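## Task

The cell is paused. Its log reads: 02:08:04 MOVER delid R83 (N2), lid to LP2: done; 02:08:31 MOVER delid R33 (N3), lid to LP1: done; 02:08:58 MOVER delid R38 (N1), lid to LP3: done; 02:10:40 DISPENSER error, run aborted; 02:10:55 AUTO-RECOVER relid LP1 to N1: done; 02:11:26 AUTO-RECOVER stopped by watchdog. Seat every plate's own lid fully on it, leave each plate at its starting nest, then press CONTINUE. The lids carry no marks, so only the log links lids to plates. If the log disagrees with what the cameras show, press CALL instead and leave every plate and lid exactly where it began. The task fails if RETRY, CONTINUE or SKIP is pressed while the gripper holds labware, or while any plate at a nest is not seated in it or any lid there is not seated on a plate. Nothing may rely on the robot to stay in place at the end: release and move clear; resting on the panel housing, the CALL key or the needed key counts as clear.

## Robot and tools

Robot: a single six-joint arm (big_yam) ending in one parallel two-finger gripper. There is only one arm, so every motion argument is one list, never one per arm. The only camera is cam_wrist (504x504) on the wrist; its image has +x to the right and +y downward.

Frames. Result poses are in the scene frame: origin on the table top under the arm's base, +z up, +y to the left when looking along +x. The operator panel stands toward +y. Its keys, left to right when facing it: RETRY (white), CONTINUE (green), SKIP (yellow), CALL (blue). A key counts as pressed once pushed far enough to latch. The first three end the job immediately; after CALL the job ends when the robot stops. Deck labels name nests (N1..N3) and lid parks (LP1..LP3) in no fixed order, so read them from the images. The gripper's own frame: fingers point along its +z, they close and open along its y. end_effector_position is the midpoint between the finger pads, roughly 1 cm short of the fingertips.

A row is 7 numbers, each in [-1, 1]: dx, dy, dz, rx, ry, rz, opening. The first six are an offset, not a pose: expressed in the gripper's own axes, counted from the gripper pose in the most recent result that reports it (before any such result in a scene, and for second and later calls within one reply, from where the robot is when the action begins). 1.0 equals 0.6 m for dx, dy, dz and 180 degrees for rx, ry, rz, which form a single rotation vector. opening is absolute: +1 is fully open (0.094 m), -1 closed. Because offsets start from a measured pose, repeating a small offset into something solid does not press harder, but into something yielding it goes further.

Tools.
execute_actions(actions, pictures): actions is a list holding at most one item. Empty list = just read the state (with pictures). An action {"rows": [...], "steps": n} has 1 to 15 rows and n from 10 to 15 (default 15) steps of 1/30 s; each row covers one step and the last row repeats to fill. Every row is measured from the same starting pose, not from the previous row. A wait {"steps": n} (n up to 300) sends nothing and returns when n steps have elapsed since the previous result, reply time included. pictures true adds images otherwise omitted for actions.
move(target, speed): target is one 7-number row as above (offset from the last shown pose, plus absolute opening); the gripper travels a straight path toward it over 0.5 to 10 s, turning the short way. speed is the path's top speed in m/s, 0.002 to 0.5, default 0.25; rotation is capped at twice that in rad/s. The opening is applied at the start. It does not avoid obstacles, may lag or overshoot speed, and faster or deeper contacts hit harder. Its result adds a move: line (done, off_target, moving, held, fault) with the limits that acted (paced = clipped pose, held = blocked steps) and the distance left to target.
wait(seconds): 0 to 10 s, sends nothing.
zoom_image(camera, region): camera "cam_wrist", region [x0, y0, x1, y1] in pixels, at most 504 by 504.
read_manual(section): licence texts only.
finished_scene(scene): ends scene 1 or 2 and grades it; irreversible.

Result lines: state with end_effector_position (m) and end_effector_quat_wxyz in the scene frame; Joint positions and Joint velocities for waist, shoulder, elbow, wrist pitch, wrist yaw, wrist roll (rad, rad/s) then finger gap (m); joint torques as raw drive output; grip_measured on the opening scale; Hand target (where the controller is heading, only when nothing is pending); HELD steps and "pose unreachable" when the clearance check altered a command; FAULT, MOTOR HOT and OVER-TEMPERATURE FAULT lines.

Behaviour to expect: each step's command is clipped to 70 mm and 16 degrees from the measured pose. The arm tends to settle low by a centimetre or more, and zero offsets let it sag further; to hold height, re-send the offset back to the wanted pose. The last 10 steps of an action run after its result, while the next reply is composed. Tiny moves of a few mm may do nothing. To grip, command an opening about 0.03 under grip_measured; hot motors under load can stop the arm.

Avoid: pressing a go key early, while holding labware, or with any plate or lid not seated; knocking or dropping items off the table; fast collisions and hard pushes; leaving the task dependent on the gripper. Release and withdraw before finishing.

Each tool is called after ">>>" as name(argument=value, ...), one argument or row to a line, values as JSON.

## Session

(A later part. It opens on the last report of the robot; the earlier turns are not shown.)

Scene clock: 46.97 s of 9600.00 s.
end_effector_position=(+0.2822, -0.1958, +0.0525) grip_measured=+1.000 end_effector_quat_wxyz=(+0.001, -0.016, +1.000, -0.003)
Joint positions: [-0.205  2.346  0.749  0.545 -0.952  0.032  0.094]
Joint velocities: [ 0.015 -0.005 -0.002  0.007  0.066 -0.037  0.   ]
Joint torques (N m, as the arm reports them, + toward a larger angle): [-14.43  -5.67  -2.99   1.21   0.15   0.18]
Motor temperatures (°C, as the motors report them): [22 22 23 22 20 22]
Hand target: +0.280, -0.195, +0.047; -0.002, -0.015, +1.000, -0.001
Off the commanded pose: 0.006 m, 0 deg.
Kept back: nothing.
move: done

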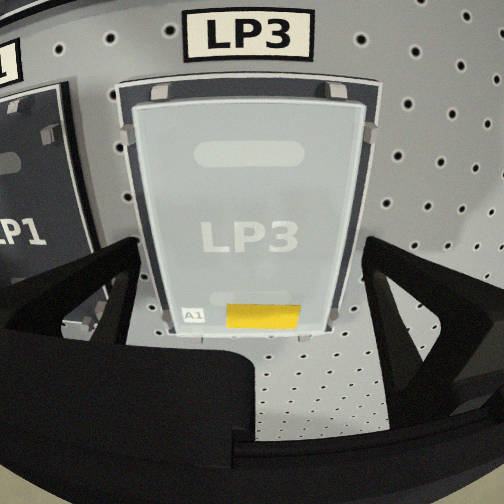

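>>> move(
  target=[0,0.003,0.035,0,0,0,1],
  speed=0.03,
)

>>> move(
  target=[0,0,0,0,0,0,0.75],
)

>>> move(
  target=[0,0,-0.095,0,0,0,0.75],
  speed=0.06,
)

Scene clock: 50.03 s of 9600.00 s.
end_effector_position=(+0.2853, -0.1951, +0.0377) grip_measured=+1.000 end_effector_quat_wxyz=(+0.004, -0.018, +1.000, -0.004)
Joint positions: [-0.17   2.37   0.766  0.603 -0.93   0.088  0.094]
Joint velocities: [-0.015 -0.005 -0.002 -0.002 -0.066 -0.037  0.   ]
Joint torques (N m, as the arm reports them, + toward a larger angle): [-14.04  -5.33  -3.41   1.33   0.16   0.17]
Motor temperatures (°C, as the motors report them): [22 22 23 22 20 22]
Hand target: +0.282, -0.194, +0.031; +0.000, -0.016, +1.000, -0.002
Off the commanded pose: 0.007 m, 0 deg.
Kept back: nothing.
move: done

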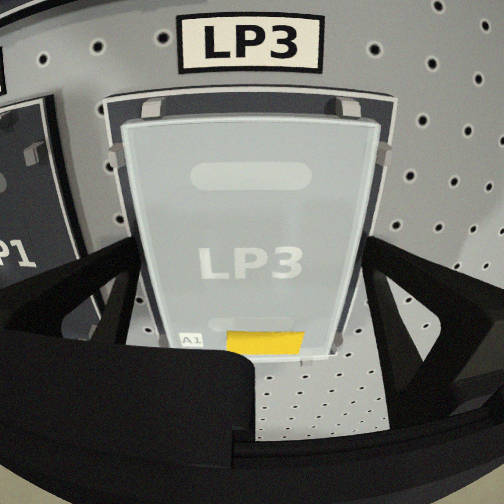

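Scene clock: 50.53 s of 9600.00 s.
end_effector_position=(+0.2854, -0.1951, +0.0377) grip_measured=+0.774 end_effector_quat_wxyz=(+0.004, -0.018, +1.000, -0.004)
Joint positions: [-0.17   2.37   0.766  0.604 -0.93   0.089  0.083]
Joint velocities: [-0.005 -0.024 -0.002 -0.007 -0.037 -0.007  0.002]
Joint torques (N m, as the arm reports them, + toward a larger angle): [-14.99  -6.59  -3.76   0.66   0.04   0.02]
Motor temperatures (°C, as the motors report them): [22 22 23 22 20 22]
Hand target: +0.285, -0.195, +0.038; +0.004, -0.018, +1.000, -0.004
Off the commanded pose: 0.000 m, 0 deg.
Kept back: nothing.
move: done

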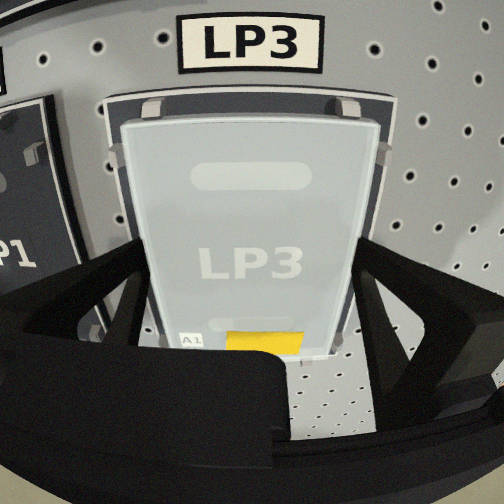

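Scene clock: 51.83 s of 9600.00 s.
end_effector_position=(+0.2889, -0.1962, +0.0893) grip_measured=+0.774 end_effector_quat_wxyz=(+0.005, -0.018, +1.000, -0.005)
Joint positions: [-0.289  2.266  0.722  0.399 -0.986 -0.091  0.083]
Joint velocities: [-0.015 -0.005 -0.007 -0.007 -0.066 -0.066  0.   ]
Joint torques (N m, as the arm reports them, + toward a larger angle): [-15.68  -7.92  -3.58  -0.02  -0.04  -0.08]
Motor temperatures (°C, as the motors report them): [22 22 23 22 20 22]
Hand target: +0.286, -0.194, +0.095; +0.005, -0.018, +1.000, -0.006
Off the commanded pose: 0.007 m, 0 deg.
Kept back: nothing.
move: done

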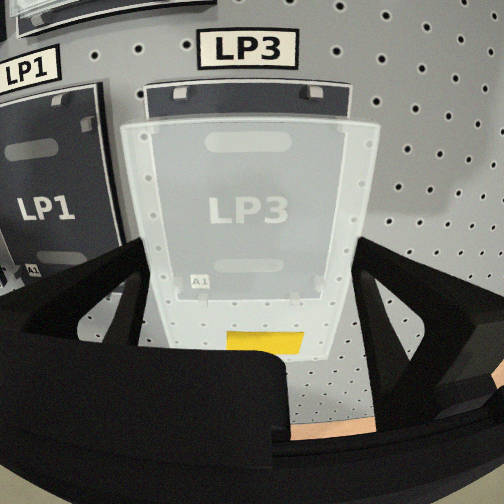

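>>> move(
  target=[-0.31,0.332,0,0,0.003,0,0.73],
  speed=0.15,
)

>>> move(
  target=[0,0,0.025,0,0,0,0.73],
  speed=0.02,
)

Scene clock: 54.37 s of 9600.00 s.
end_effector_position=(+0.4710, +0.0083, +0.0869) grip_measured=+0.774 end_effector_quat_wxyz=(+0.005, -0.025, +1.000, -0.003)
Joint positions: [-0.023  1.723  0.905 -0.034 -0.845  0.263  0.083]
Joint velocities: [-0.005  0.005 -0.002  0.002 -0.051  0.037 -0.   ]
Joint torques (N m, as the arm reports them, + toward a larger angle): [-12.22 -11.8   -0.34   0.06   0.2    0.12]
Motor temperatures (°C, as the motors report them): [22 22 23 22 20 22]
Hand target: +0.468, +0.013, +0.084; -0.001, -0.018, +1.000, -0.002
Off the commanded pose: 0.005 m, 1 deg.
Kept back: nothing.
move: done

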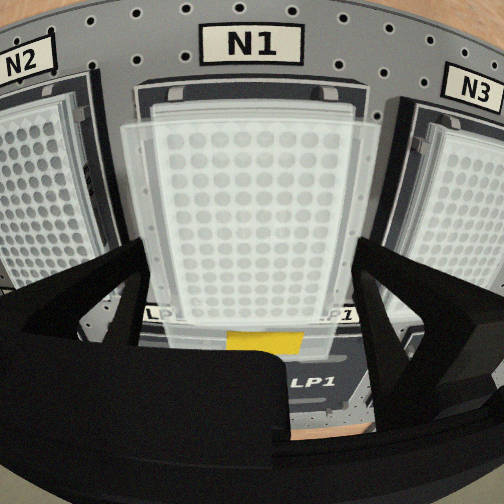

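Scene clock: 55.43 s of 9600.00 s.
end_effector_position=(+0.4720, +0.0066, +0.0801) grip_measured=+0.774 end_effector_quat_wxyz=(+0.007, -0.025, +1.000, -0.005)
Joint positions: [-0.013  1.738  0.908 -0.009 -0.832  0.278  0.083]
Joint velocities: [-0.005 -0.005  0.002  0.012 -0.066 -0.066  0.   ]
Joint torques (N m, as the arm reports them, + toward a larger angle): [-12.53  -9.16   0.33   1.15   0.17   0.18]
Motor temperatures (°C, as the motors report them): [22 22 23 22 20 22]
Hand target: +0.471, +0.008, +0.072; +0.004, -0.024, +1.000, -0.002
Off the commanded pose: 0.008 m, 0 deg.
Kept back: nothing.
move: done

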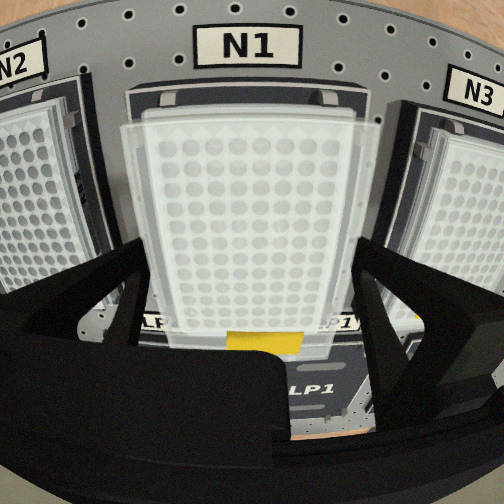

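About 4 mm too far forward.

>>> move(
  target=[0.014,0.003,0.008,0,0.004,0,0.73],
  speed=0.02,
)

Scene clock: 56.47 s of 9600.00 s.
end_effector_position=(+0.4682, +0.0049, +0.0801) grip_measured=+0.774 end_effector_quat_wxyz=(+0.005, -0.022, +1.000, -0.007)
Joint positions: [-0.013  1.738  0.901 -0.009 -0.83   0.278  0.083]
Joint velocities: [ 0.005 -0.015  0.007 -0.007 -0.007  0.051  0.001]
Joint torques (N m, as the arm reports them, + toward a larger angle): [-12.73  -9.86  -0.66   0.94   0.15   0.03]
Motor temperatures (°C, as the motors report them): [22 22 23 22 20 22]
Hand target: +0.463, +0.008, +0.075; +0.001, -0.025, +1.000, -0.005
Off the commanded pose: 0.007 m, 1 deg.
Kept back: nothing.
move: done

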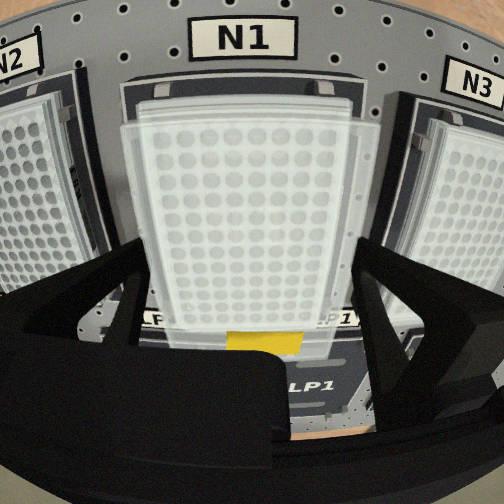

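>>> move(
  target=[0.003,0.007,0.024,0,0.003,0,0.73],
  speed=0.02,
)

Scene clock: 57.73 s of 9600.00 s.
end_effector_position=(+0.4685, +0.0085, +0.0740) grip_measured=+0.774 end_effector_quat_wxyz=(+0.004, -0.024, +1.000, -0.009)
Joint positions: [ 0.002  1.741  0.906 -0.003 -0.816  0.287  0.083]
Joint velocities: [-0.005 -0.005  0.012 -0.017 -0.022 -0.051 -0.   ]
Joint torques (N m, as the arm reports them, + toward a larger angle): [-12.15  -8.91  -0.11   1.29   0.2    0.18]
Motor temperatures (°C, as the motors report them): [22 22 23 22 20 22]
Hand target: +0.466, +0.009, +0.066; +0.000, -0.022, +1.000, -0.007
Off the commanded pose: 0.009 m, 1 deg.
Kept back: nothing.
move: done

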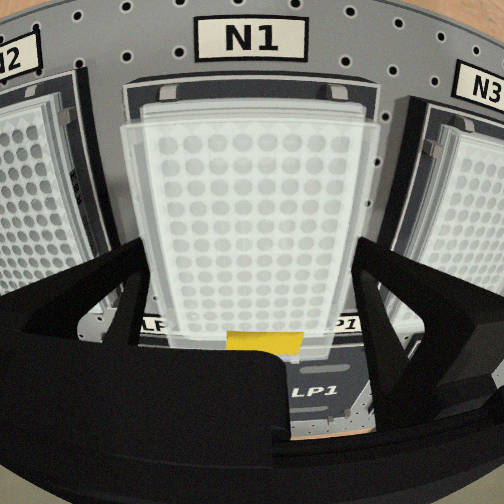

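>>> move(
  target=[0.002,0,0.028,0,0,0,0.73],
  speed=0.02,
)

Scene clock: 59.30 s of 9600.00 s.
end_effector_position=(+0.4701, +0.0069, +0.0662) grip_measured=+0.774 end_effector_quat_wxyz=(+0.009, -0.026, +1.000, -0.011)
Joint positions: [ 0.014  1.759  0.912  0.027 -0.801  0.303  0.083]
Joint velocities: [-0.005 -0.005 -0.007  0.017 -0.022  0.037  0.001]
Joint torques (N m, as the arm reports them, + toward a larger angle): [-12.08  -9.86  -0.07   1.22   0.18   0.18]
Motor temperatures (°C, as the motors report them): [22 22 23 22 20 22]
Hand target: +0.467, +0.008, +0.057; +0.004, -0.024, +1.000, -0.009
Off the commanded pose: 0.009 m, 1 deg.
Kept back: nothing.
move: done

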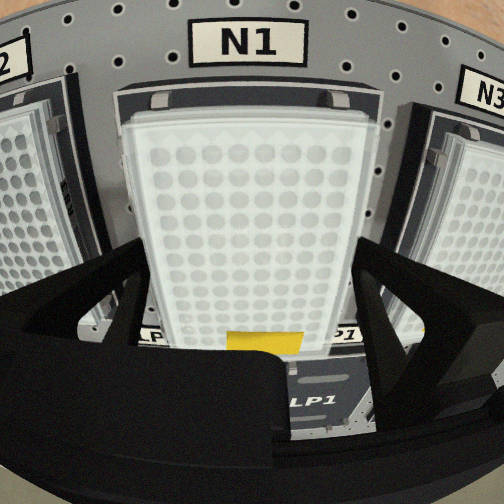

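>>> move(
  target=[0,0,0,0,0,0,1],
)

>>> move(
  target=[0,0,-0.04,0,0,0,1],
  speed=0.06,
)

>>> move(
  target=[0.31,0.12,0,-0.007,0.005,0,1],
)

>>> move(
  target=[0,0,0.04,0,0,0,1],
  speed=0.06,
)

Scene clock: 60.53 s of 9600.00 s.
end_effector_position=(+0.4701, +0.0069, +0.0662) grip_measured=+1.000 end_effector_quat_wxyz=(+0.009, -0.026, +1.000, -0.011)
Joint positions: [ 0.014  1.759  0.912  0.027 -0.801  0.304  0.094]
Joint velocities: [-0.015 -0.005 -0.017 -0.017  0.022  0.007  0.   ]
Joint torques (N m, as the arm reports them, + toward a larger angle): [-13.89 -11.32  -0.46   0.47   0.08   0.04]
Motor temperatures (°C, as the motors report them): [22 22 23 22 20 22]
Hand target: +0.470, +0.007, +0.066; +0.009, -0.026, +1.000, -0.011
Off the commanded pose: 0.000 m, 0 deg.
Kept back: nothing.
move: done

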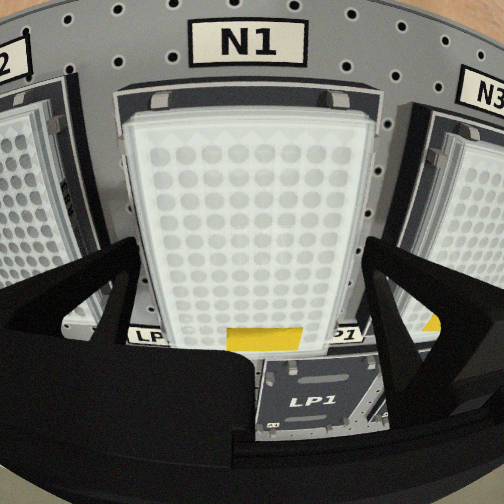

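Scene clock: 61.37 s of 9600.00 s.
end_effector_position=(+0.4698, +0.0085, +0.0843) grip_measured=+1.000 end_effector_quat_wxyz=(+0.008, -0.024, +1.000, -0.010)
Joint positions: [-0.014  1.721  0.898 -0.02  -0.824  0.276  0.094]
Joint velocities: [ 0.005 -0.005 -0.027  0.012 -0.037  0.007  0.   ]
Joint torques (N m, as the arm reports them, + toward a larger angle): [-13.83 -12.34  -0.83   0.02  -0.02  -0.04]
Motor temperatures (°C, as the motors report them): [22 22 23 22 20 22]
Hand target: +0.470, +0.008, +0.090; +0.009, -0.026, +1.000, -0.012
Off the commanded pose: 0.006 m, 0 deg.
Kept back: nothing.
move: done

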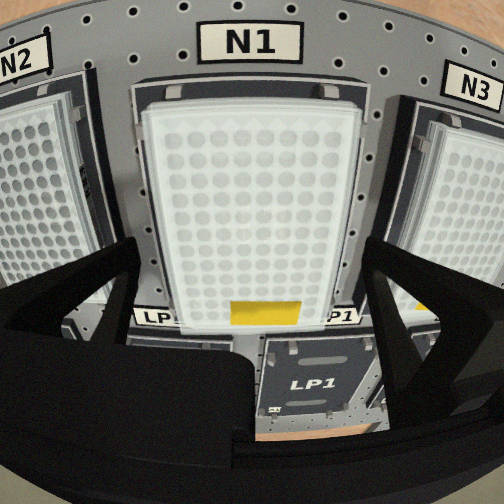

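Scene clock: 62.67 s of 9600.00 s.
end_effector_position=(+0.2798, +0.0693, +0.0770) grip_measured=+1.000 end_effector_quat_wxyz=(-0.007, -0.024, +1.000, +0.000)
Joint positions: [ 0.259  1.544  0.399  0.451 -0.656  0.516  0.094]
Joint velocities: [ 0.005 -0.015 -0.002  0.007 -0.051 -0.007  0.   ]
Joint torques (N m, as the arm reports them, + toward a larger angle): [-6.55 -9.18 -4.83  1.25  0.16  0.18]
Motor temperatures (°C, as the motors report them): [22 22 23 22 20 22]
Hand target: +0.280, +0.073, +0.079; -0.002, -0.022, +1.000, +0.003
Off the commanded pose: 0.004 m, 1 deg.
Kept back: nothing.
move: done

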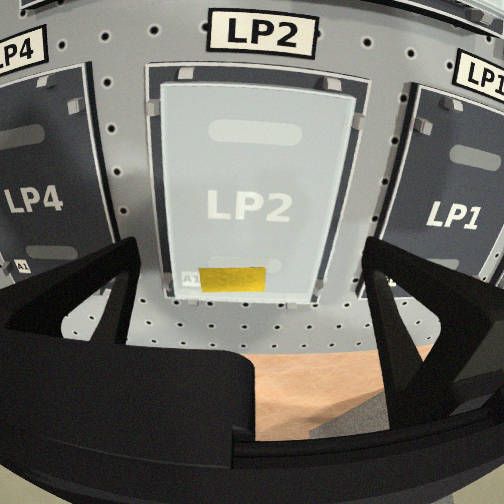

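Scene clock: 63.43 s of 9600.00 s.
end_effector_position=(+0.2806, +0.0675, +0.0568) grip_measured=+1.000 end_effector_quat_wxyz=(-0.006, -0.027, +1.000, -0.002)
Joint positions: [ 0.296  1.617  0.429  0.511 -0.623  0.54   0.094]
Joint velocities: [-0.015 -0.005 -0.012 -0.007  0.007 -0.051  0.   ]
Joint torques (N m, as the arm reports them, + toward a larger angle): [-6.7  -6.99 -4.05  1.34  0.22  0.19]
Motor temperatures (°C, as the motors report them): [22 22 23 22 20 22]
Hand target: +0.279, +0.069, +0.053; -0.007, -0.024, +1.000, +0.000
Off the commanded pose: 0.004 m, 0 deg.
Kept back: nothing.
move: done

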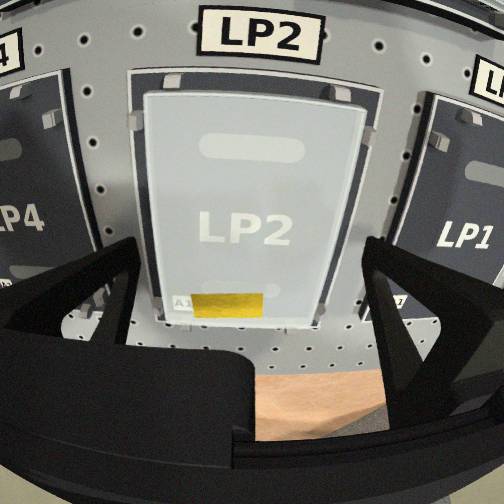

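>>> move(
  target=[-0.004,0.005,0.038,0,-0.003,0.022,1],
  speed=0.03,
)

Scene clock: 65.07 s of 9600.00 s.
end_effector_position=(+0.2850, +0.0689, +0.0387) grip_measured=+1.000 end_effector_quat_wxyz=(+0.001, +0.005, +1.000, -0.004)
Joint positions: [ 0.33   1.67   0.46   0.559 -0.585  0.635  0.094]
Joint velocities: [ 0.005 -0.005 -0.012  0.007 -0.022 -0.007  0.   ]
Joint torques (N m, as the arm reports them, + toward a larger angle): [-6.25 -7.64 -4.47  1.29  0.19  0.17]
Motor temperatures (°C, as the motors report them): [22 22 24 22 20 22]
Hand target: +0.282, +0.070, +0.034; -0.002, +0.008, +1.000, -0.002
Off the commanded pose: 0.006 m, 1 deg.
Kept back: nothing.
move: done

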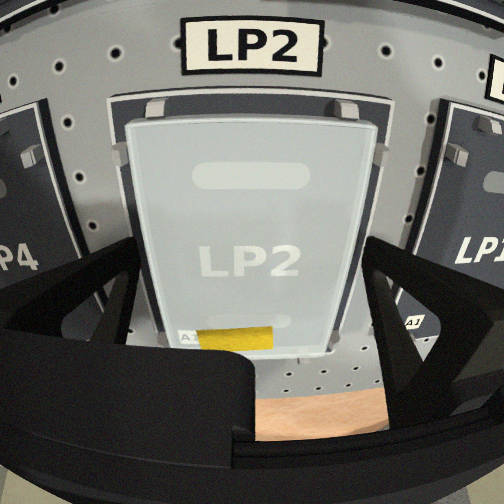

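>>> move(
  target=[0,0.002,0.015,0,0.002,0,1],
  speed=0.03,
)

>>> move(
  target=[0,0,0,0,0,0,0.74],
)

>>> move(
  target=[0,0,-0.095,0,0,0,0.74],
  speed=0.06,
)

>>> move(
  target=[-0.295,0.12,0,0,0,-0.01,0.74],
  speed=0.15,
)

Scene clock: 66.20 s of 9600.00 s.
end_effector_position=(+0.2897, +0.0697, +0.0348) grip_measured=+1.000 end_effector_quat_wxyz=(+0.004, +0.004, +1.000, -0.004)
Joint positions: [ 0.333  1.678  0.474  0.559 -0.579  0.637  0.094]
Joint velocities: [-0.015 -0.005 -0.002  0.012 -0.051 -0.037  0.   ]
Joint torques (N m, as the arm reports them, + toward a larger angle): [-6.81 -7.53 -4.26  1.06  0.2   0.12]
Motor temperatures (°C, as the motors report them): [22 22 24 22 20 22]
Hand target: +0.285, +0.070, +0.030; -0.002, +0.005, +1.000, -0.004
Off the commanded pose: 0.007 m, 1 deg.
Kept back: nothing.
move: done

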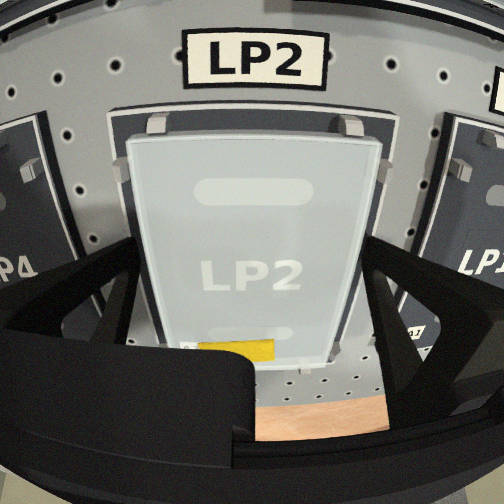

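Scene clock: 66.70 s of 9600.00 s.
end_effector_position=(+0.2897, +0.0696, +0.0348) grip_measured=+0.775 end_effector_quat_wxyz=(+0.004, +0.004, +1.000, -0.005)
Joint positions: [ 0.333  1.678  0.474  0.559 -0.578  0.637  0.083]
Joint velocities: [-0.015 -0.005 -0.027 -0.007 -0.007  0.022 -0.   ]
Joint torques (N m, as the arm reports them, + toward a larger angle): [-7.47 -8.88 -4.5   0.64  0.08  0.06]
Motor temperatures (°C, as the motors report them): [22 22 24 22 20 22]
Hand target: +0.290, +0.070, +0.035; +0.004, +0.004, +1.000, -0.004
Off the commanded pose: 0.000 m, 0 deg.
Kept back: nothing.
move: done

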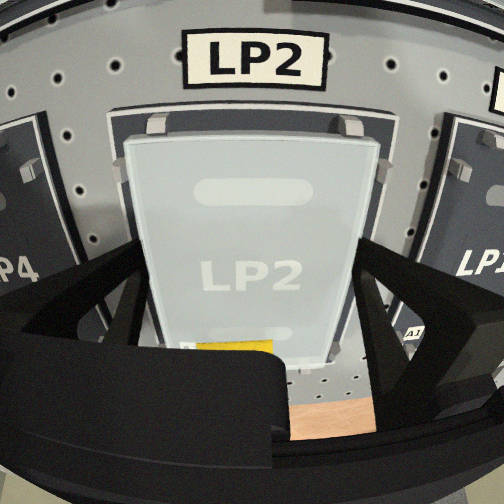

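Scene clock: 68.00 s of 9600.00 s.
end_effector_position=(+0.2970, +0.0761, +0.0866) grip_measured=+0.775 end_effector_quat_wxyz=(+0.008, +0.001, +1.000, +0.000)
Joint positions: [ 0.238  1.49   0.411  0.407 -0.657  0.569  0.083]
Joint velocities: [-0.015  0.015  0.012  0.002  0.051 -0.022 -0.001]
Joint torques (N m, as the arm reports them, + toward a larger angle): [-7.32 -8.57 -5.02  0.26 -0.04 -0.14]
Motor temperatures (°C, as the motors report them): [22 22 24 22 20 22]
Hand target: +0.290, +0.071, +0.092; +0.005, +0.003, +1.000, -0.005
Off the commanded pose: 0.011 m, 1 deg.
Kept back: nothing.
move: off_target

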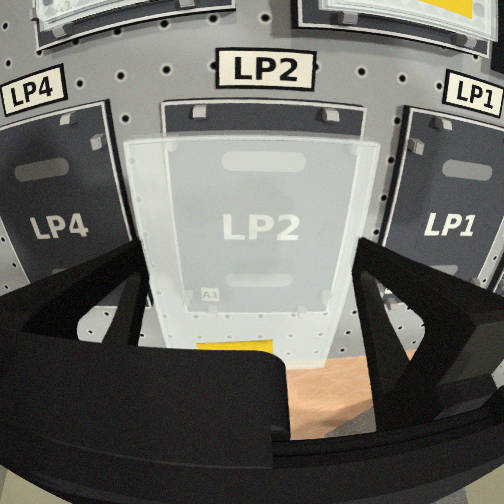

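Scene clock: 69.83 s of 9600.00 s.
end_effector_position=(+0.4760, +0.1606, +0.0900) grip_measured=+0.775 end_effector_quat_wxyz=(+0.015, -0.021, +1.000, +0.007)
Joint positions: [ 0.189  1.452  0.913 -0.134 -0.7    0.501  0.083]
Joint velocities: [-0.015 -0.005 -0.017 -0.002 -0.007 -0.022  0.   ]
Joint torques (N m, as the arm reports them, + toward a larger angle): [-11.29 -11.54   0.92   0.11  -0.02  -0.14]
Motor temperatures (°C, as the motors report them): [22 22 24 22 20 22]
Hand target: +0.474, +0.149, +0.088; +0.009, -0.015, +1.000, -0.000
Off the commanded pose: 0.013 m, 1 deg.
Kept back: nothing.
move: off_target

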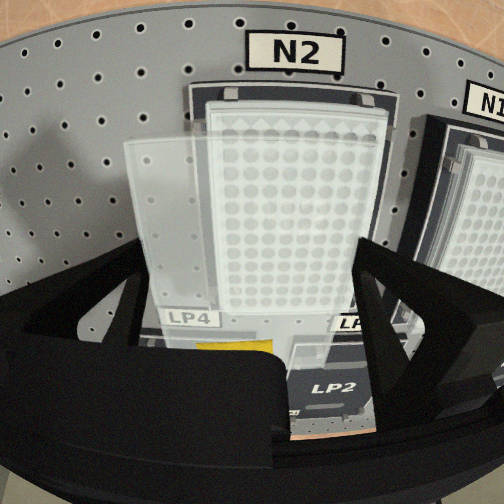

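>>> move(
  target=[-0.004,-0.04,0.02,0.006,0.008,0,0.74],
  speed=0.03,
)

Scene clock: 71.27 s of 9600.00 s.
end_effector_position=(+0.4763, +0.1450, +0.0787) grip_measured=+0.775 end_effector_quat_wxyz=(+0.005, -0.023, +1.000, +0.002)
Joint positions: [ 0.182  1.502  0.93  -0.134 -0.708  0.471  0.083]
Joint velocities: [-0.015 -0.015  0.017  0.002  0.022 -0.051 -0.   ]
Joint torques (N m, as the arm reports them, + toward a larger angle): [-11.3  -10.38   1.69   0.22   0.    -0.06]
Motor temperatures (°C, as the motors report them): [22 22 24 22 20 22]
Hand target: +0.480, +0.137, +0.078; +0.003, -0.021, +1.000, -0.003
Off the commanded pose: 0.009 m, 1 deg.
Kept back: nothing.
move: done

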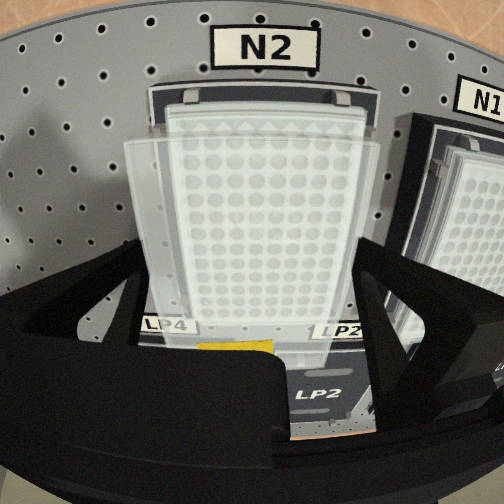

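>>> move(
  target=[-0.01,-0.022,0.006,0.003,0,0,0.74],
  speed=0.02,
)

Scene clock: 72.53 s of 9600.00 s.
end_effector_position=(+0.4768, +0.1391, +0.0756) grip_measured=+0.775 end_effector_quat_wxyz=(+0.002, -0.022, +1.000, -0.000)
Joint positions: [ 0.178  1.518  0.935 -0.134 -0.709  0.465  0.083]
Joint velocities: [-0.005 -0.015 -0.002 -0.017  0.007  0.007 -0.   ]
Joint torques (N m, as the arm reports them, + toward a larger angle): [-12.29 -11.56   1.67   0.61  -0.02  -0.08]
Motor temperatures (°C, as the motors report them): [22 22 24 22 20 22]
Hand target: +0.483, +0.132, +0.075; +0.005, -0.023, +1.000, -0.003
Off the commanded pose: 0.009 m, 0 deg.
Kept back: nothing.
move: done

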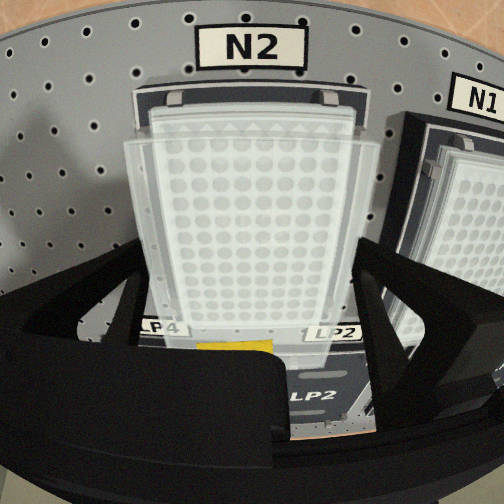

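>>> move(
  target=[-0.004,0.002,0.022,0,0,0,0.74],
  speed=0.02,
)

Scene clock: 73.80 s of 9600.00 s.
end_effector_position=(+0.4785, +0.1377, +0.0706) grip_measured=+0.775 end_effector_quat_wxyz=(+0.004, -0.023, +1.000, -0.003)
Joint positions: [ 0.183  1.531  0.942 -0.124 -0.698  0.469  0.083]
Joint velocities: [-0.015 -0.015 -0.007 -0.017  0.022  0.022 -0.001]
Joint torques (N m, as the arm reports them, + toward a larger angle): [ -9.91 -10.91   1.22   1.36   0.21   0.18]
Motor temperatures (°C, as the motors report them): [22 22 24 22 20 22]
Hand target: +0.479, +0.140, +0.062; +0.002, -0.022, +1.000, +0.000
Off the commanded pose: 0.009 m, 0 deg.
Kept back: nothing.
move: done

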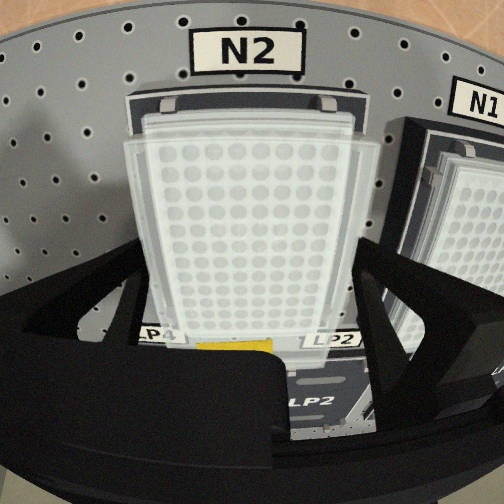

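>>> move(
  target=[0,0.007,0.024,0,0,0,0.74],
  speed=0.02,
)

Scene clock: 75.23 s of 9600.00 s.
end_effector_position=(+0.4763, +0.1385, +0.0642) grip_measured=+0.775 end_effector_quat_wxyz=(+0.004, -0.023, +1.000, -0.006)
Joint positions: [ 0.197  1.539  0.942 -0.112 -0.681  0.479  0.083]
Joint velocities: [ 0.005 -0.005  0.012  0.017 -0.037  0.007 -0.   ]
Joint torques (N m, as the arm reports them, + toward a larger angle): [-10.18 -12.07   1.25   1.17   0.19   0.1 ]
Motor temperatures (°C, as the motors report them): [22 22 24 22 20 22]
Hand target: +0.478, +0.142, +0.056; +0.004, -0.022, +1.000, -0.003
Off the commanded pose: 0.009 m, 0 deg.
Kept back: nothing.
move: done

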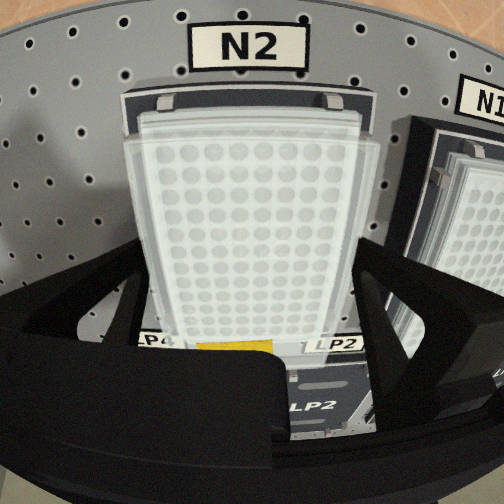

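>>> move(
  target=[-0.011,0.003,0.003,0,0,0,0.74],
  speed=0.01,
)

Scene clock: 76.40 s of 9600.00 s.
end_effector_position=(+0.4825, +0.1423, +0.0645) grip_measured=+0.775 end_effector_quat_wxyz=(+0.008, -0.026, +1.000, -0.004)
Joint positions: [ 0.197  1.54   0.955 -0.112 -0.681  0.479  0.083]
Joint velocities: [ 0.005  0.005 -0.012  0.007  0.037 -0.066 -0.   ]
Joint torques (N m, as the arm reports them, + toward a larger angle): [-10.44 -12.51   1.27   0.2    0.12   0.05]
Motor temperatures (°C, as the motors report them): [22 22 24 22 20 22]
Hand target: +0.483, +0.140, +0.062; +0.004, -0.023, +1.000, -0.006
Off the commanded pose: 0.003 m, 1 deg.
Kept back: nothing.
move: done

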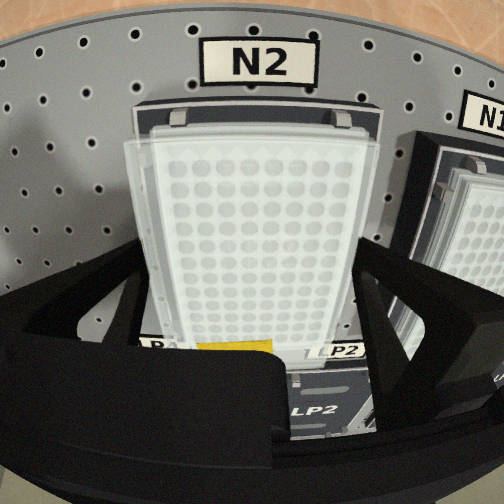

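>>> move(
  target=[0.006,-0.011,0.008,0,0,0,0.74],
  speed=0.01,
)

Scene clock: 77.77 s of 9600.00 s.
end_effector_position=(+0.4844, +0.1435, +0.0645) grip_measured=+0.775 end_effector_quat_wxyz=(+0.012, -0.030, +0.999, -0.002)
Joint positions: [ 0.197  1.54   0.955 -0.101 -0.681  0.479  0.083]
Joint velocities: [-0.015 -0.005  0.032 -0.002  0.051 -0.037  0.001]
Joint torques (N m, as the arm reports them, + toward a larger angle): [-10.53 -11.95  -0.33   1.44   0.06   0.03]
Motor temperatures (°C, as the motors report them): [22 22 24 22 20 22]
Hand target: +0.479, +0.135, +0.060; +0.008, -0.026, +1.000, -0.004
Off the commanded pose: 0.011 m, 1 deg.
Kept back: nothing.
move: off_target

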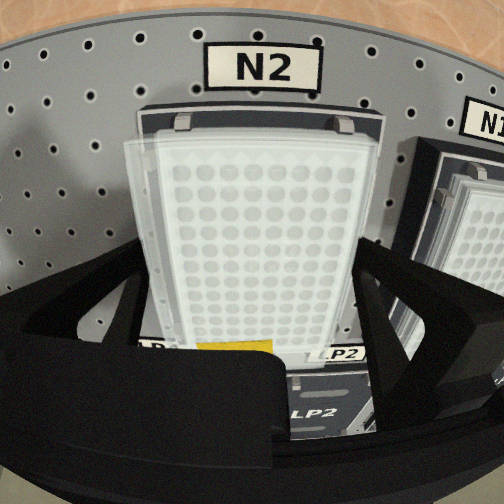

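>>> move(
  target=[0.007,-0.012,0.004,0,0.008,0.006,0.74],
  speed=0.01,
)

Scene clock: 79.80 s of 9600.00 s.
end_effector_position=(+0.4814, +0.1446, +0.0645) grip_measured=+0.775 end_effector_quat_wxyz=(+0.005, -0.027, +1.000, +0.002)
Joint positions: [ 0.197  1.54   0.955 -0.11  -0.695  0.479  0.083]
Joint velocities: [ 0.015 -0.005 -0.007 -0.007  0.037 -0.037 -0.   ]
Joint torques (N m, as the arm reports them, + toward a larger angle): [-10.7  -11.47   1.01   0.23   0.    -0.03]
Motor temperatures (°C, as the motors report them): [22 22 24 22 20 22]
Hand target: +0.481, +0.136, +0.062; -0.000, -0.020, +1.000, -0.002
Off the commanded pose: 0.009 m, 1 deg.
Kept back: nothing.
move: done

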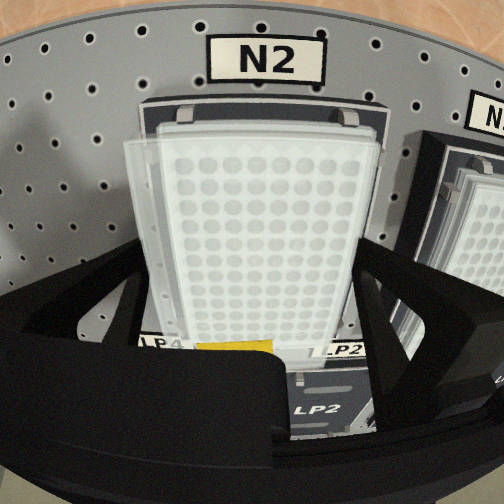

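>>> move(
  target=[-0.006,-0.021,-0.003,0.004,0,0,0.74],
  speed=0.02,
)

Scene clock: 81.07 s of 9600.00 s.
end_effector_position=(+0.4839, +0.1415, +0.0671) grip_measured=+0.775 end_effector_quat_wxyz=(+0.008, -0.029, +1.000, +0.001)
Joint positions: [ 0.189  1.54   0.955 -0.11  -0.697  0.47   0.083]
Joint velocities: [ 0.005 -0.005 -0.002  0.002  0.051 -0.022  0.002]
Joint torques (N m, as the arm reports them, + toward a larger angle): [-11.89 -11.6    1.09   0.18   0.    -0.13]
Motor temperatures (°C, as the motors report them): [22 22 24 22 20 22]
Hand target: +0.486, +0.132, +0.067; +0.006, -0.027, +1.000, -0.004
Off the commanded pose: 0.010 m, 1 deg.
Kept back: nothing.
move: done

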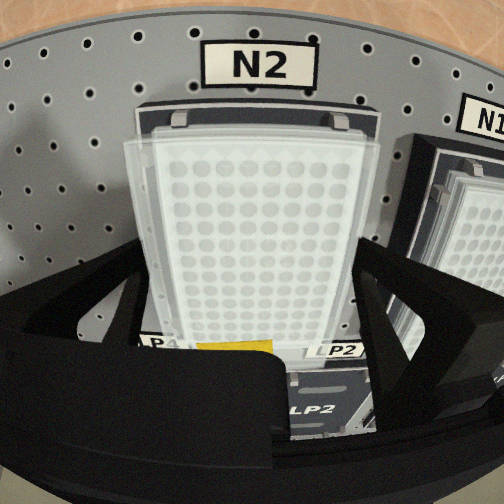

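>>> move(
  target=[0.009,-0.006,0,0.003,0.008,0.008,0.74],
  speed=0.01,
)

Scene clock: 83.40 s of 9600.00 s.
end_effector_position=(+0.4795, +0.1394, +0.0670) grip_measured=+0.775 end_effector_quat_wxyz=(-0.000, -0.022, +1.000, -0.002)
Joint positions: [ 0.189  1.54   0.955 -0.134 -0.699  0.469  0.083]
Joint velocities: [-0.005 -0.005 -0.002 -0.012 -0.007 -0.11   0.   ]
Joint torques (N m, as the arm reports them, + toward a larger angle): [-10.71 -13.18   0.61   0.08  -0.04   0.07]
Motor temperatures (°C, as the motors report them): [22 22 24 22 20 22]
Hand target: +0.479, +0.138, +0.067; -0.004, -0.017, +1.000, -0.004
Off the commanded pose: 0.002 m, 1 deg.
Kept back: nothing.
move: done

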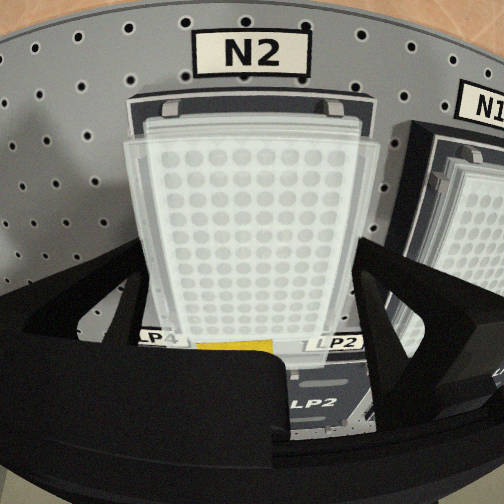

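>>> move(
  target=[-0.003,0.003,0.03,0,0,0,0.74],
  speed=0.02,
)

Scene clock: 84.83 s of 9600.00 s.
end_effector_position=(+0.4811, +0.1387, +0.0576) grip_measured=+0.775 end_effector_quat_wxyz=(+0.002, -0.023, +1.000, -0.005)
Joint positions: [ 0.202  1.561  0.966 -0.116 -0.682  0.479  0.083]
Joint velocities: [ 0.015  0.015  0.012 -0.027 -0.022  0.007 -0.001]
Joint torques (N m, as the arm reports them, + toward a larger angle): [ -9.9  -11.39   1.13   1.3    0.17   0.21]
Motor temperatures (°C, as the motors report them): [22 22 24 22 20 22]
Hand target: +0.481, +0.141, +0.049; -0.000, -0.022, +1.000, -0.002
Off the commanded pose: 0.009 m, 0 deg.
Kept back: nothing.
move: done

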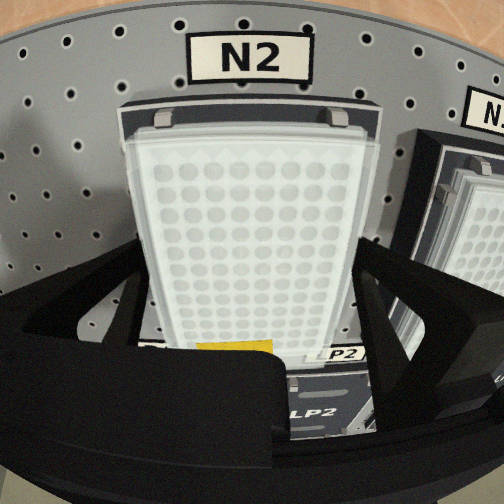

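>>> move(
  target=[0,0.005,0.02,0,0,0,0.74],
  speed=0.02,
)

>>> move(
  target=[0,0,0,0,0,0,1],
)

>>> move(
  target=[0,0,-0.08,0,0,0,1],
  speed=0.08,
)

>>> move(
  target=[0.3,0.15,-0.25,0,0,0.35,1],
)

Scene clock: 86.10 s of 9600.00 s.
end_effector_position=(+0.4806, +0.1385, +0.0544) grip_measured=+0.775 end_effector_quat_wxyz=(+0.003, -0.024, +1.000, -0.009)
Joint positions: [ 0.209  1.565  0.966 -0.108 -0.669  0.483  0.083]
Joint velocities: [-0.024  0.005  0.017 -0.017  0.007 -0.066 -0.001]
Joint torques (N m, as the arm reports them, + toward a larger angle): [-10.03 -11.17   1.13   1.12   0.22   0.12]
Motor temperatures (°C, as the motors report them): [22 22 23 22 20 22]
Hand target: +0.481, +0.141, +0.046; +0.001, -0.023, +1.000, -0.005
Off the commanded pose: 0.009 m, 0 deg.
Kept back: nothing.
move: done

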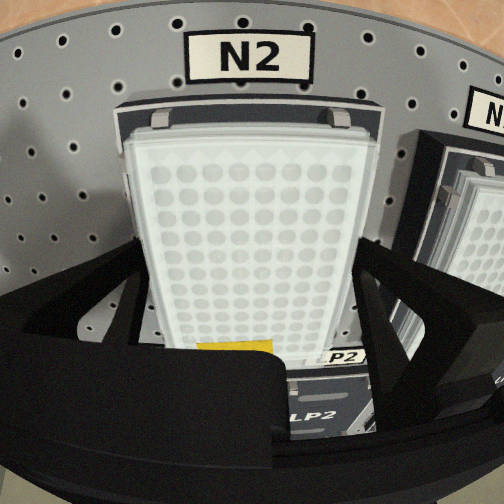

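Scene clock: 86.60 s of 9600.00 s.
end_effector_position=(+0.4806, +0.1385, +0.0544) grip_measured=+1.000 end_effector_quat_wxyz=(+0.003, -0.024, +1.000, -0.009)
Joint positions: [ 0.209  1.565  0.966 -0.108 -0.669  0.483  0.094]
Joint velocities: [-0.005  0.005 -0.012 -0.007  0.022 -0.037  0.   ]
Joint torques (N m, as the arm reports them, + toward a larger angle): [-11.35 -12.68   0.34   0.67   0.1    0.04]
Motor temperatures (°C, as the motors report them): [22 22 23 22 20 22]
Hand target: +0.481, +0.139, +0.054; +0.003, -0.024, +1.000, -0.009
Off the commanded pose: 0.000 m, 0 deg.
Kept back: nothing.
move: done

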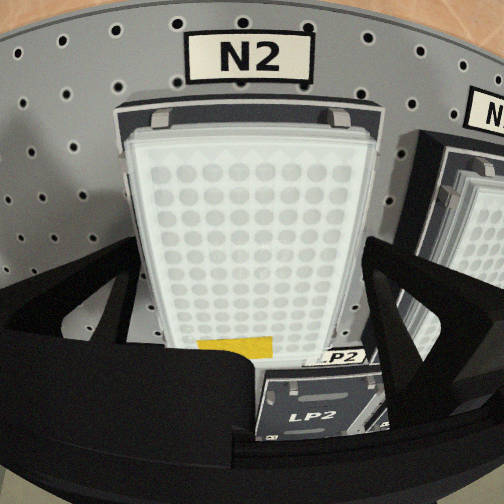

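Scene clock: 87.53 s of 9600.00 s.
end_effector_position=(+0.4820, +0.1422, +0.0980) grip_measured=+1.000 end_effector_quat_wxyz=(+0.005, -0.022, +1.000, -0.007)
Joint positions: [ 0.149  1.469  0.937 -0.203 -0.716  0.438  0.094]
Joint velocities: [ 0.005 -0.005 -0.002 -0.002 -0.022 -0.037  0.   ]
Joint torques (N m, as the arm reports them, + toward a larger angle): [-11.17 -13.49   0.46   0.23   0.    -0.06]
Motor temperatures (°C, as the motors report them): [22 22 23 22 20 22]
Hand target: +0.481, +0.140, +0.103; +0.004, -0.024, +1.000, -0.009
Off the commanded pose: 0.006 m, 0 deg.
Kept back: nothing.
move: done

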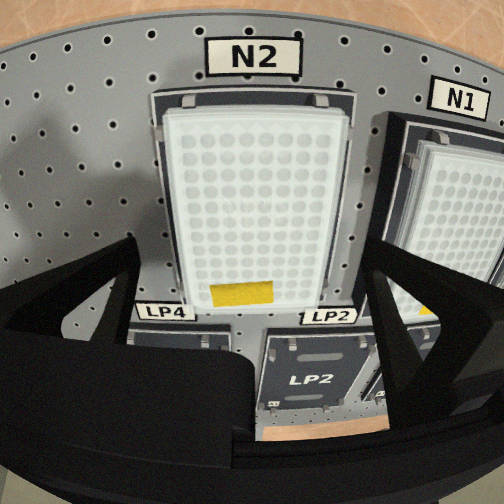

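Scene clock: 90.33 s of 9600.00 s.
end_effector_position=(+0.3021, +0.2311, +0.2463) grip_measured=+1.000 end_effector_quat_wxyz=(+0.011, +0.497, +0.868, +0.001)
Joint positions: [ 0.259  0.624  0.538 -0.577 -0.63   1.624  0.094]
Joint velocities: [ 0.005 -0.005  0.017 -0.017 -0.051  0.066  0.   ]
Joint torques (N m, as the arm reports them, + toward a larger angle): [-1.42 -6.96  3.42  0.11  0.25  0.15]
Motor temperatures (°C, as the motors report them): [22 22 24 22 20 22]
Hand target: +0.297, +0.230, +0.245; +0.006, +0.504, +0.863, -0.003
Off the commanded pose: 0.007 m, 1 deg.
Kept back: nothing.
move: done

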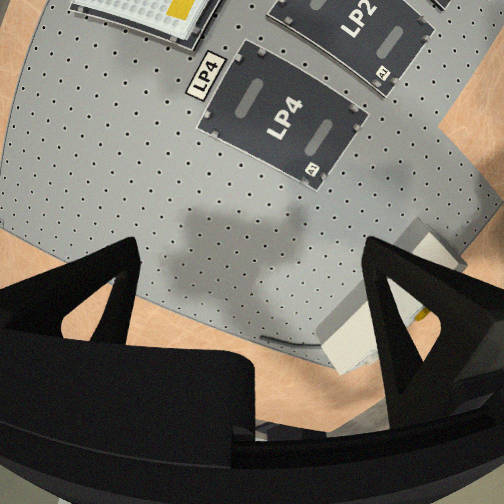

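>>> move(
  target=[0.45,-0.36,0,0,0,0,-1],
)

Scene clock: 93.73 s of 9600.00 s.
end_effector_position=(-0.0216, +0.3571, +0.2380) grip_measured=-0.983 end_effector_quat_wxyz=(-0.035, +0.372, +0.911, +0.177)
Joint positions: [2.117 0.851 0.239 0.304 0.939 2.096 0.001]
Joint velocities: [-0.005  0.024  0.007  0.046 -0.037  0.007  0.   ]
Joint torques (N m, as the arm reports them, + toward a larger angle): [ 2.42 -2.42  1.3   2.    0.22  0.17]
Motor temperatures (°C, as the motors report them): [22 22 24 22 20 22]
Hand target: -0.026, +0.355, +0.238; -0.039, +0.375, +0.909, +0.178
Off the commanded pose: 0.003 m, 26 deg; orientation clipped at the last step of the last action.
joint sent to its limit — the command would take joint 6 (wrist roll) past its upper limit, so that joint was sent only as far as its limit.
Kept back: nothing.
move: off_target; limits=paced

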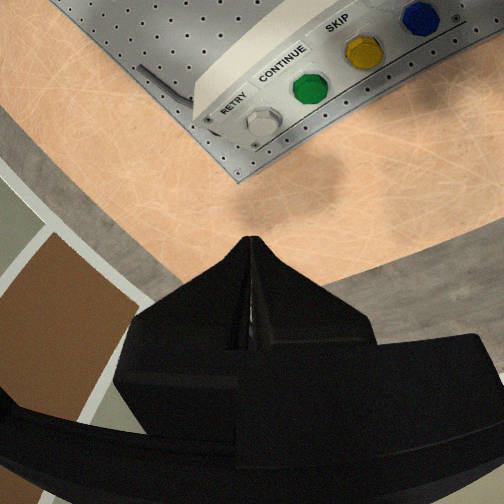

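>>> move(
  target=[0,0,0,0.116,-0.023,-0.243,-1],
)

Scene clock: 96.47 s of 9600.00 s.
end_effector_position=(-0.0245, +0.3506, +0.2387) grip_measured=-0.983 end_effector_quat_wxyz=(-0.001, +0.011, +1.000, +0.001)
Joint positions: [ 2.1    0.862  0.493 -0.504  0.86   1.785  0.001]
Joint velocities: [-0.015 -0.015 -0.022 -0.027  0.037 -0.051  0.   ]
Joint torques (N m, as the arm reports them, + toward a larger angle): [ 2.49 -4.43  4.27 -0.09  0.06 -0.1 ]
Motor temperatures (°C, as the motors report them): [22 22 24 22 20 22]
Hand target: -0.023, +0.356, +0.237; +0.002, +0.005, +1.000, -0.003
Off the commanded pose: 0.007 m, 1 deg.
Kept back: nothing.
move: done

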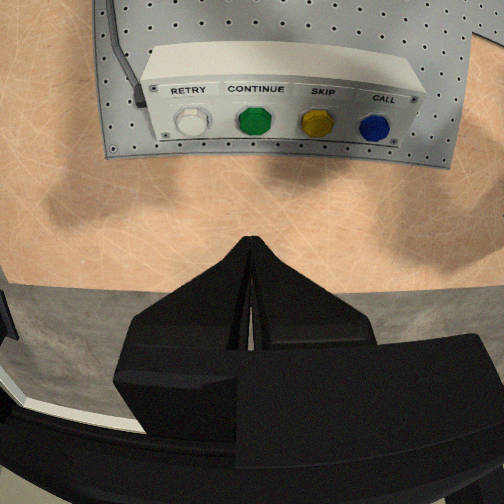

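>>> move(
  target=[0.05,0,0.19,0,-0.17,0,-1],
  speed=0.15,
)

>>> move(
  target=[0,0,0.05,0,0,0,-1],
  speed=0.05,
)

Scene clock: 98.90 s of 9600.00 s.
end_effector_position=(-0.0560, +0.3469, +0.1257) grip_measured=-0.983 end_effector_quat_wxyz=(+0.258, -0.004, +0.966, +0.000)
Joint positions: [ 2.023  1.565  0.651 -0.111  1.324  1.864  0.001]
Joint velocities: [-0.005 -0.005  0.012  0.022  0.007  0.022  0.001]
Joint torques (N m, as the arm reports them, + toward a larger angle): [ 8.83 -8.78 -1.4   0.39  0.49  0.03]
Motor temperatures (°C, as the motors report them): [22 22 24 22 20 22]
Hand target: -0.056, +0.348, +0.126; +0.257, -0.003, +0.966, +0.001
Off the commanded pose: 0.005 m, 2 deg.
Kept back: nothing.
move: held; limits=held; held on 6 of 64 steps, including the last
pose unreachable: on one or more control steps of this call an arm could not follow its commanded pose, so it was not sent that pose on those steps. On the call's last step it was still not sent that pose. It may still have moved: this result reports where it is.
cause: the commanded pose would bring two parts of the arm too close to each other (its wrist (the part past joint 4) and its wrist camera, with joints 5 (wrist yaw) and 6 (wrist roll) between them).

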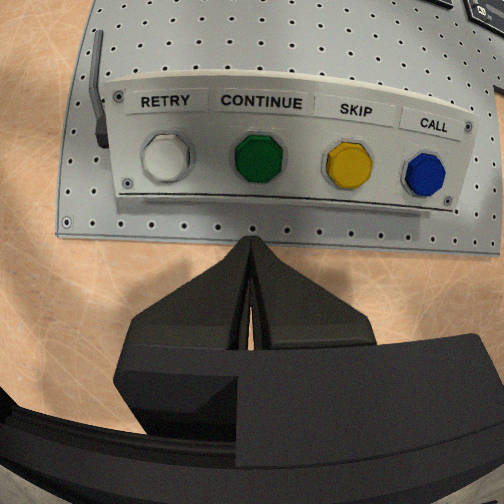

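Scene clock: 99.97 s of 9600.00 s.
end_effector_position=(-0.0420, +0.3582, +0.1046) grip_measured=-0.983 end_effector_quat_wxyz=(+0.255, +0.009, +0.967, +0.012)
Joint positions: [1.953 1.577 0.626 0.184 1.278 1.631 0.001]
Joint velocities: [-0.015 -0.005 -0.002  0.012 -0.022 -0.037  0.   ]
Joint torques (N m, as the arm reports them, + toward a larger angle): [ 7.19 -7.71 -2.77  1.08  0.41 -0.11]
Motor temperatures (°C, as the motors report them): [22 22 24 22 20 22]
Hand target: -0.040, +0.348, +0.100; +0.258, -0.005, +0.966, +0.003
Off the commanded pose: 0.012 m, 2 deg.
Kept back: nothing.
move: off_target

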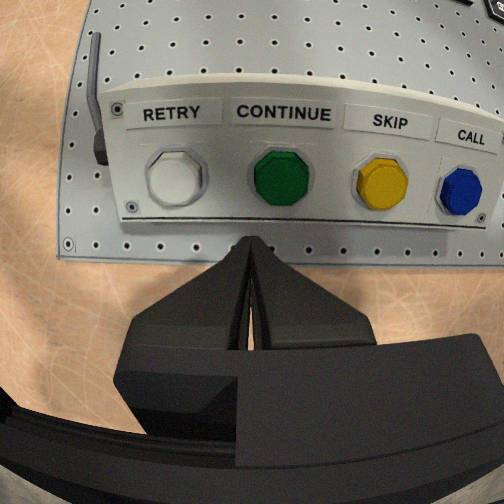

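>>> move(
  target=[-0.01,-0.045,0.05,0,0,0,-1],
  speed=0.04,
)

Scene clock: 101.53 s of 9600.00 s.
end_effector_position=(-0.0235, +0.3441, +0.0849) grip_measured=-0.983 end_effector_quat_wxyz=(+0.253, +0.021, +0.967, +0.023)
Joint positions: [1.878 1.616 0.561 0.477 1.214 1.467 0.001]
Joint velocities: [-0.005 -0.024 -0.007  0.022 -0.007 -0.051 -0.   ]
Joint torques (N m, as the arm reports them, + toward a larger angle): [ 6.59 -7.12 -3.87  1.32  0.4  -0.1 ]
Motor temperatures (°C, as the motors report them): [22 22 24 22 20 22]
Hand target: -0.021, +0.332, +0.082; +0.256, +0.008, +0.967, +0.013
Off the commanded pose: 0.013 m, 2 deg.
Kept back: nothing.
move: off_target

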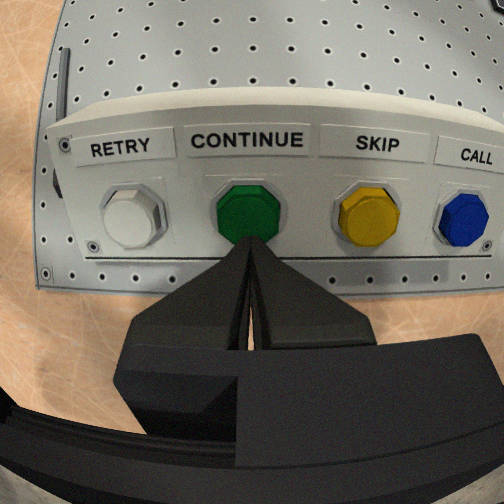

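>>> move(
  target=[-0.01,-0.02,0.065,0,0,0,-1],
  speed=0.03,
)

Scene clock: 102.50 s of 9600.00 s.
end_effector_position=(-0.0211, +0.3524, +0.0786) grip_measured=-0.983 end_effector_quat_wxyz=(+0.242, +0.027, +0.969, +0.039)
Joint positions: [1.858 1.624 0.557 0.58  1.17  1.399 0.001]
Joint velocities: [-0.015 -0.005  0.002  0.007 -0.037 -0.007  0.   ]
Joint torques (N m, as the arm reports them, + toward a larger angle): no reading
Motor temperatures (°C, as the motors report them): [22 22 24 22 20 22]
Kept back: nothing.
move: unfinished (the scene ended)
The task's run has ended: the event that ends the task has happened. This ends this scene only. If you have not yet called finished_scene for this scene, call it to go on to the next scene.

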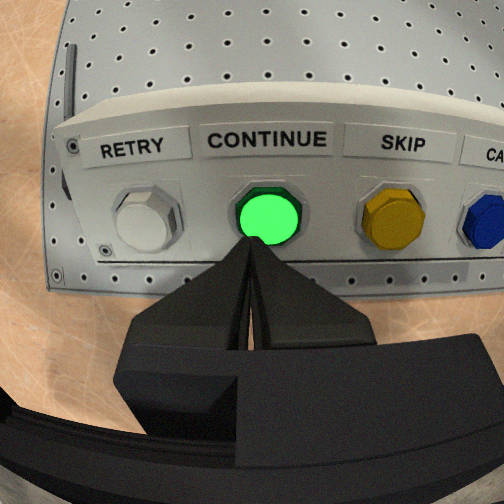

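>>> finished_scene(
  scene=1,
)

The scene is finished: the task was done.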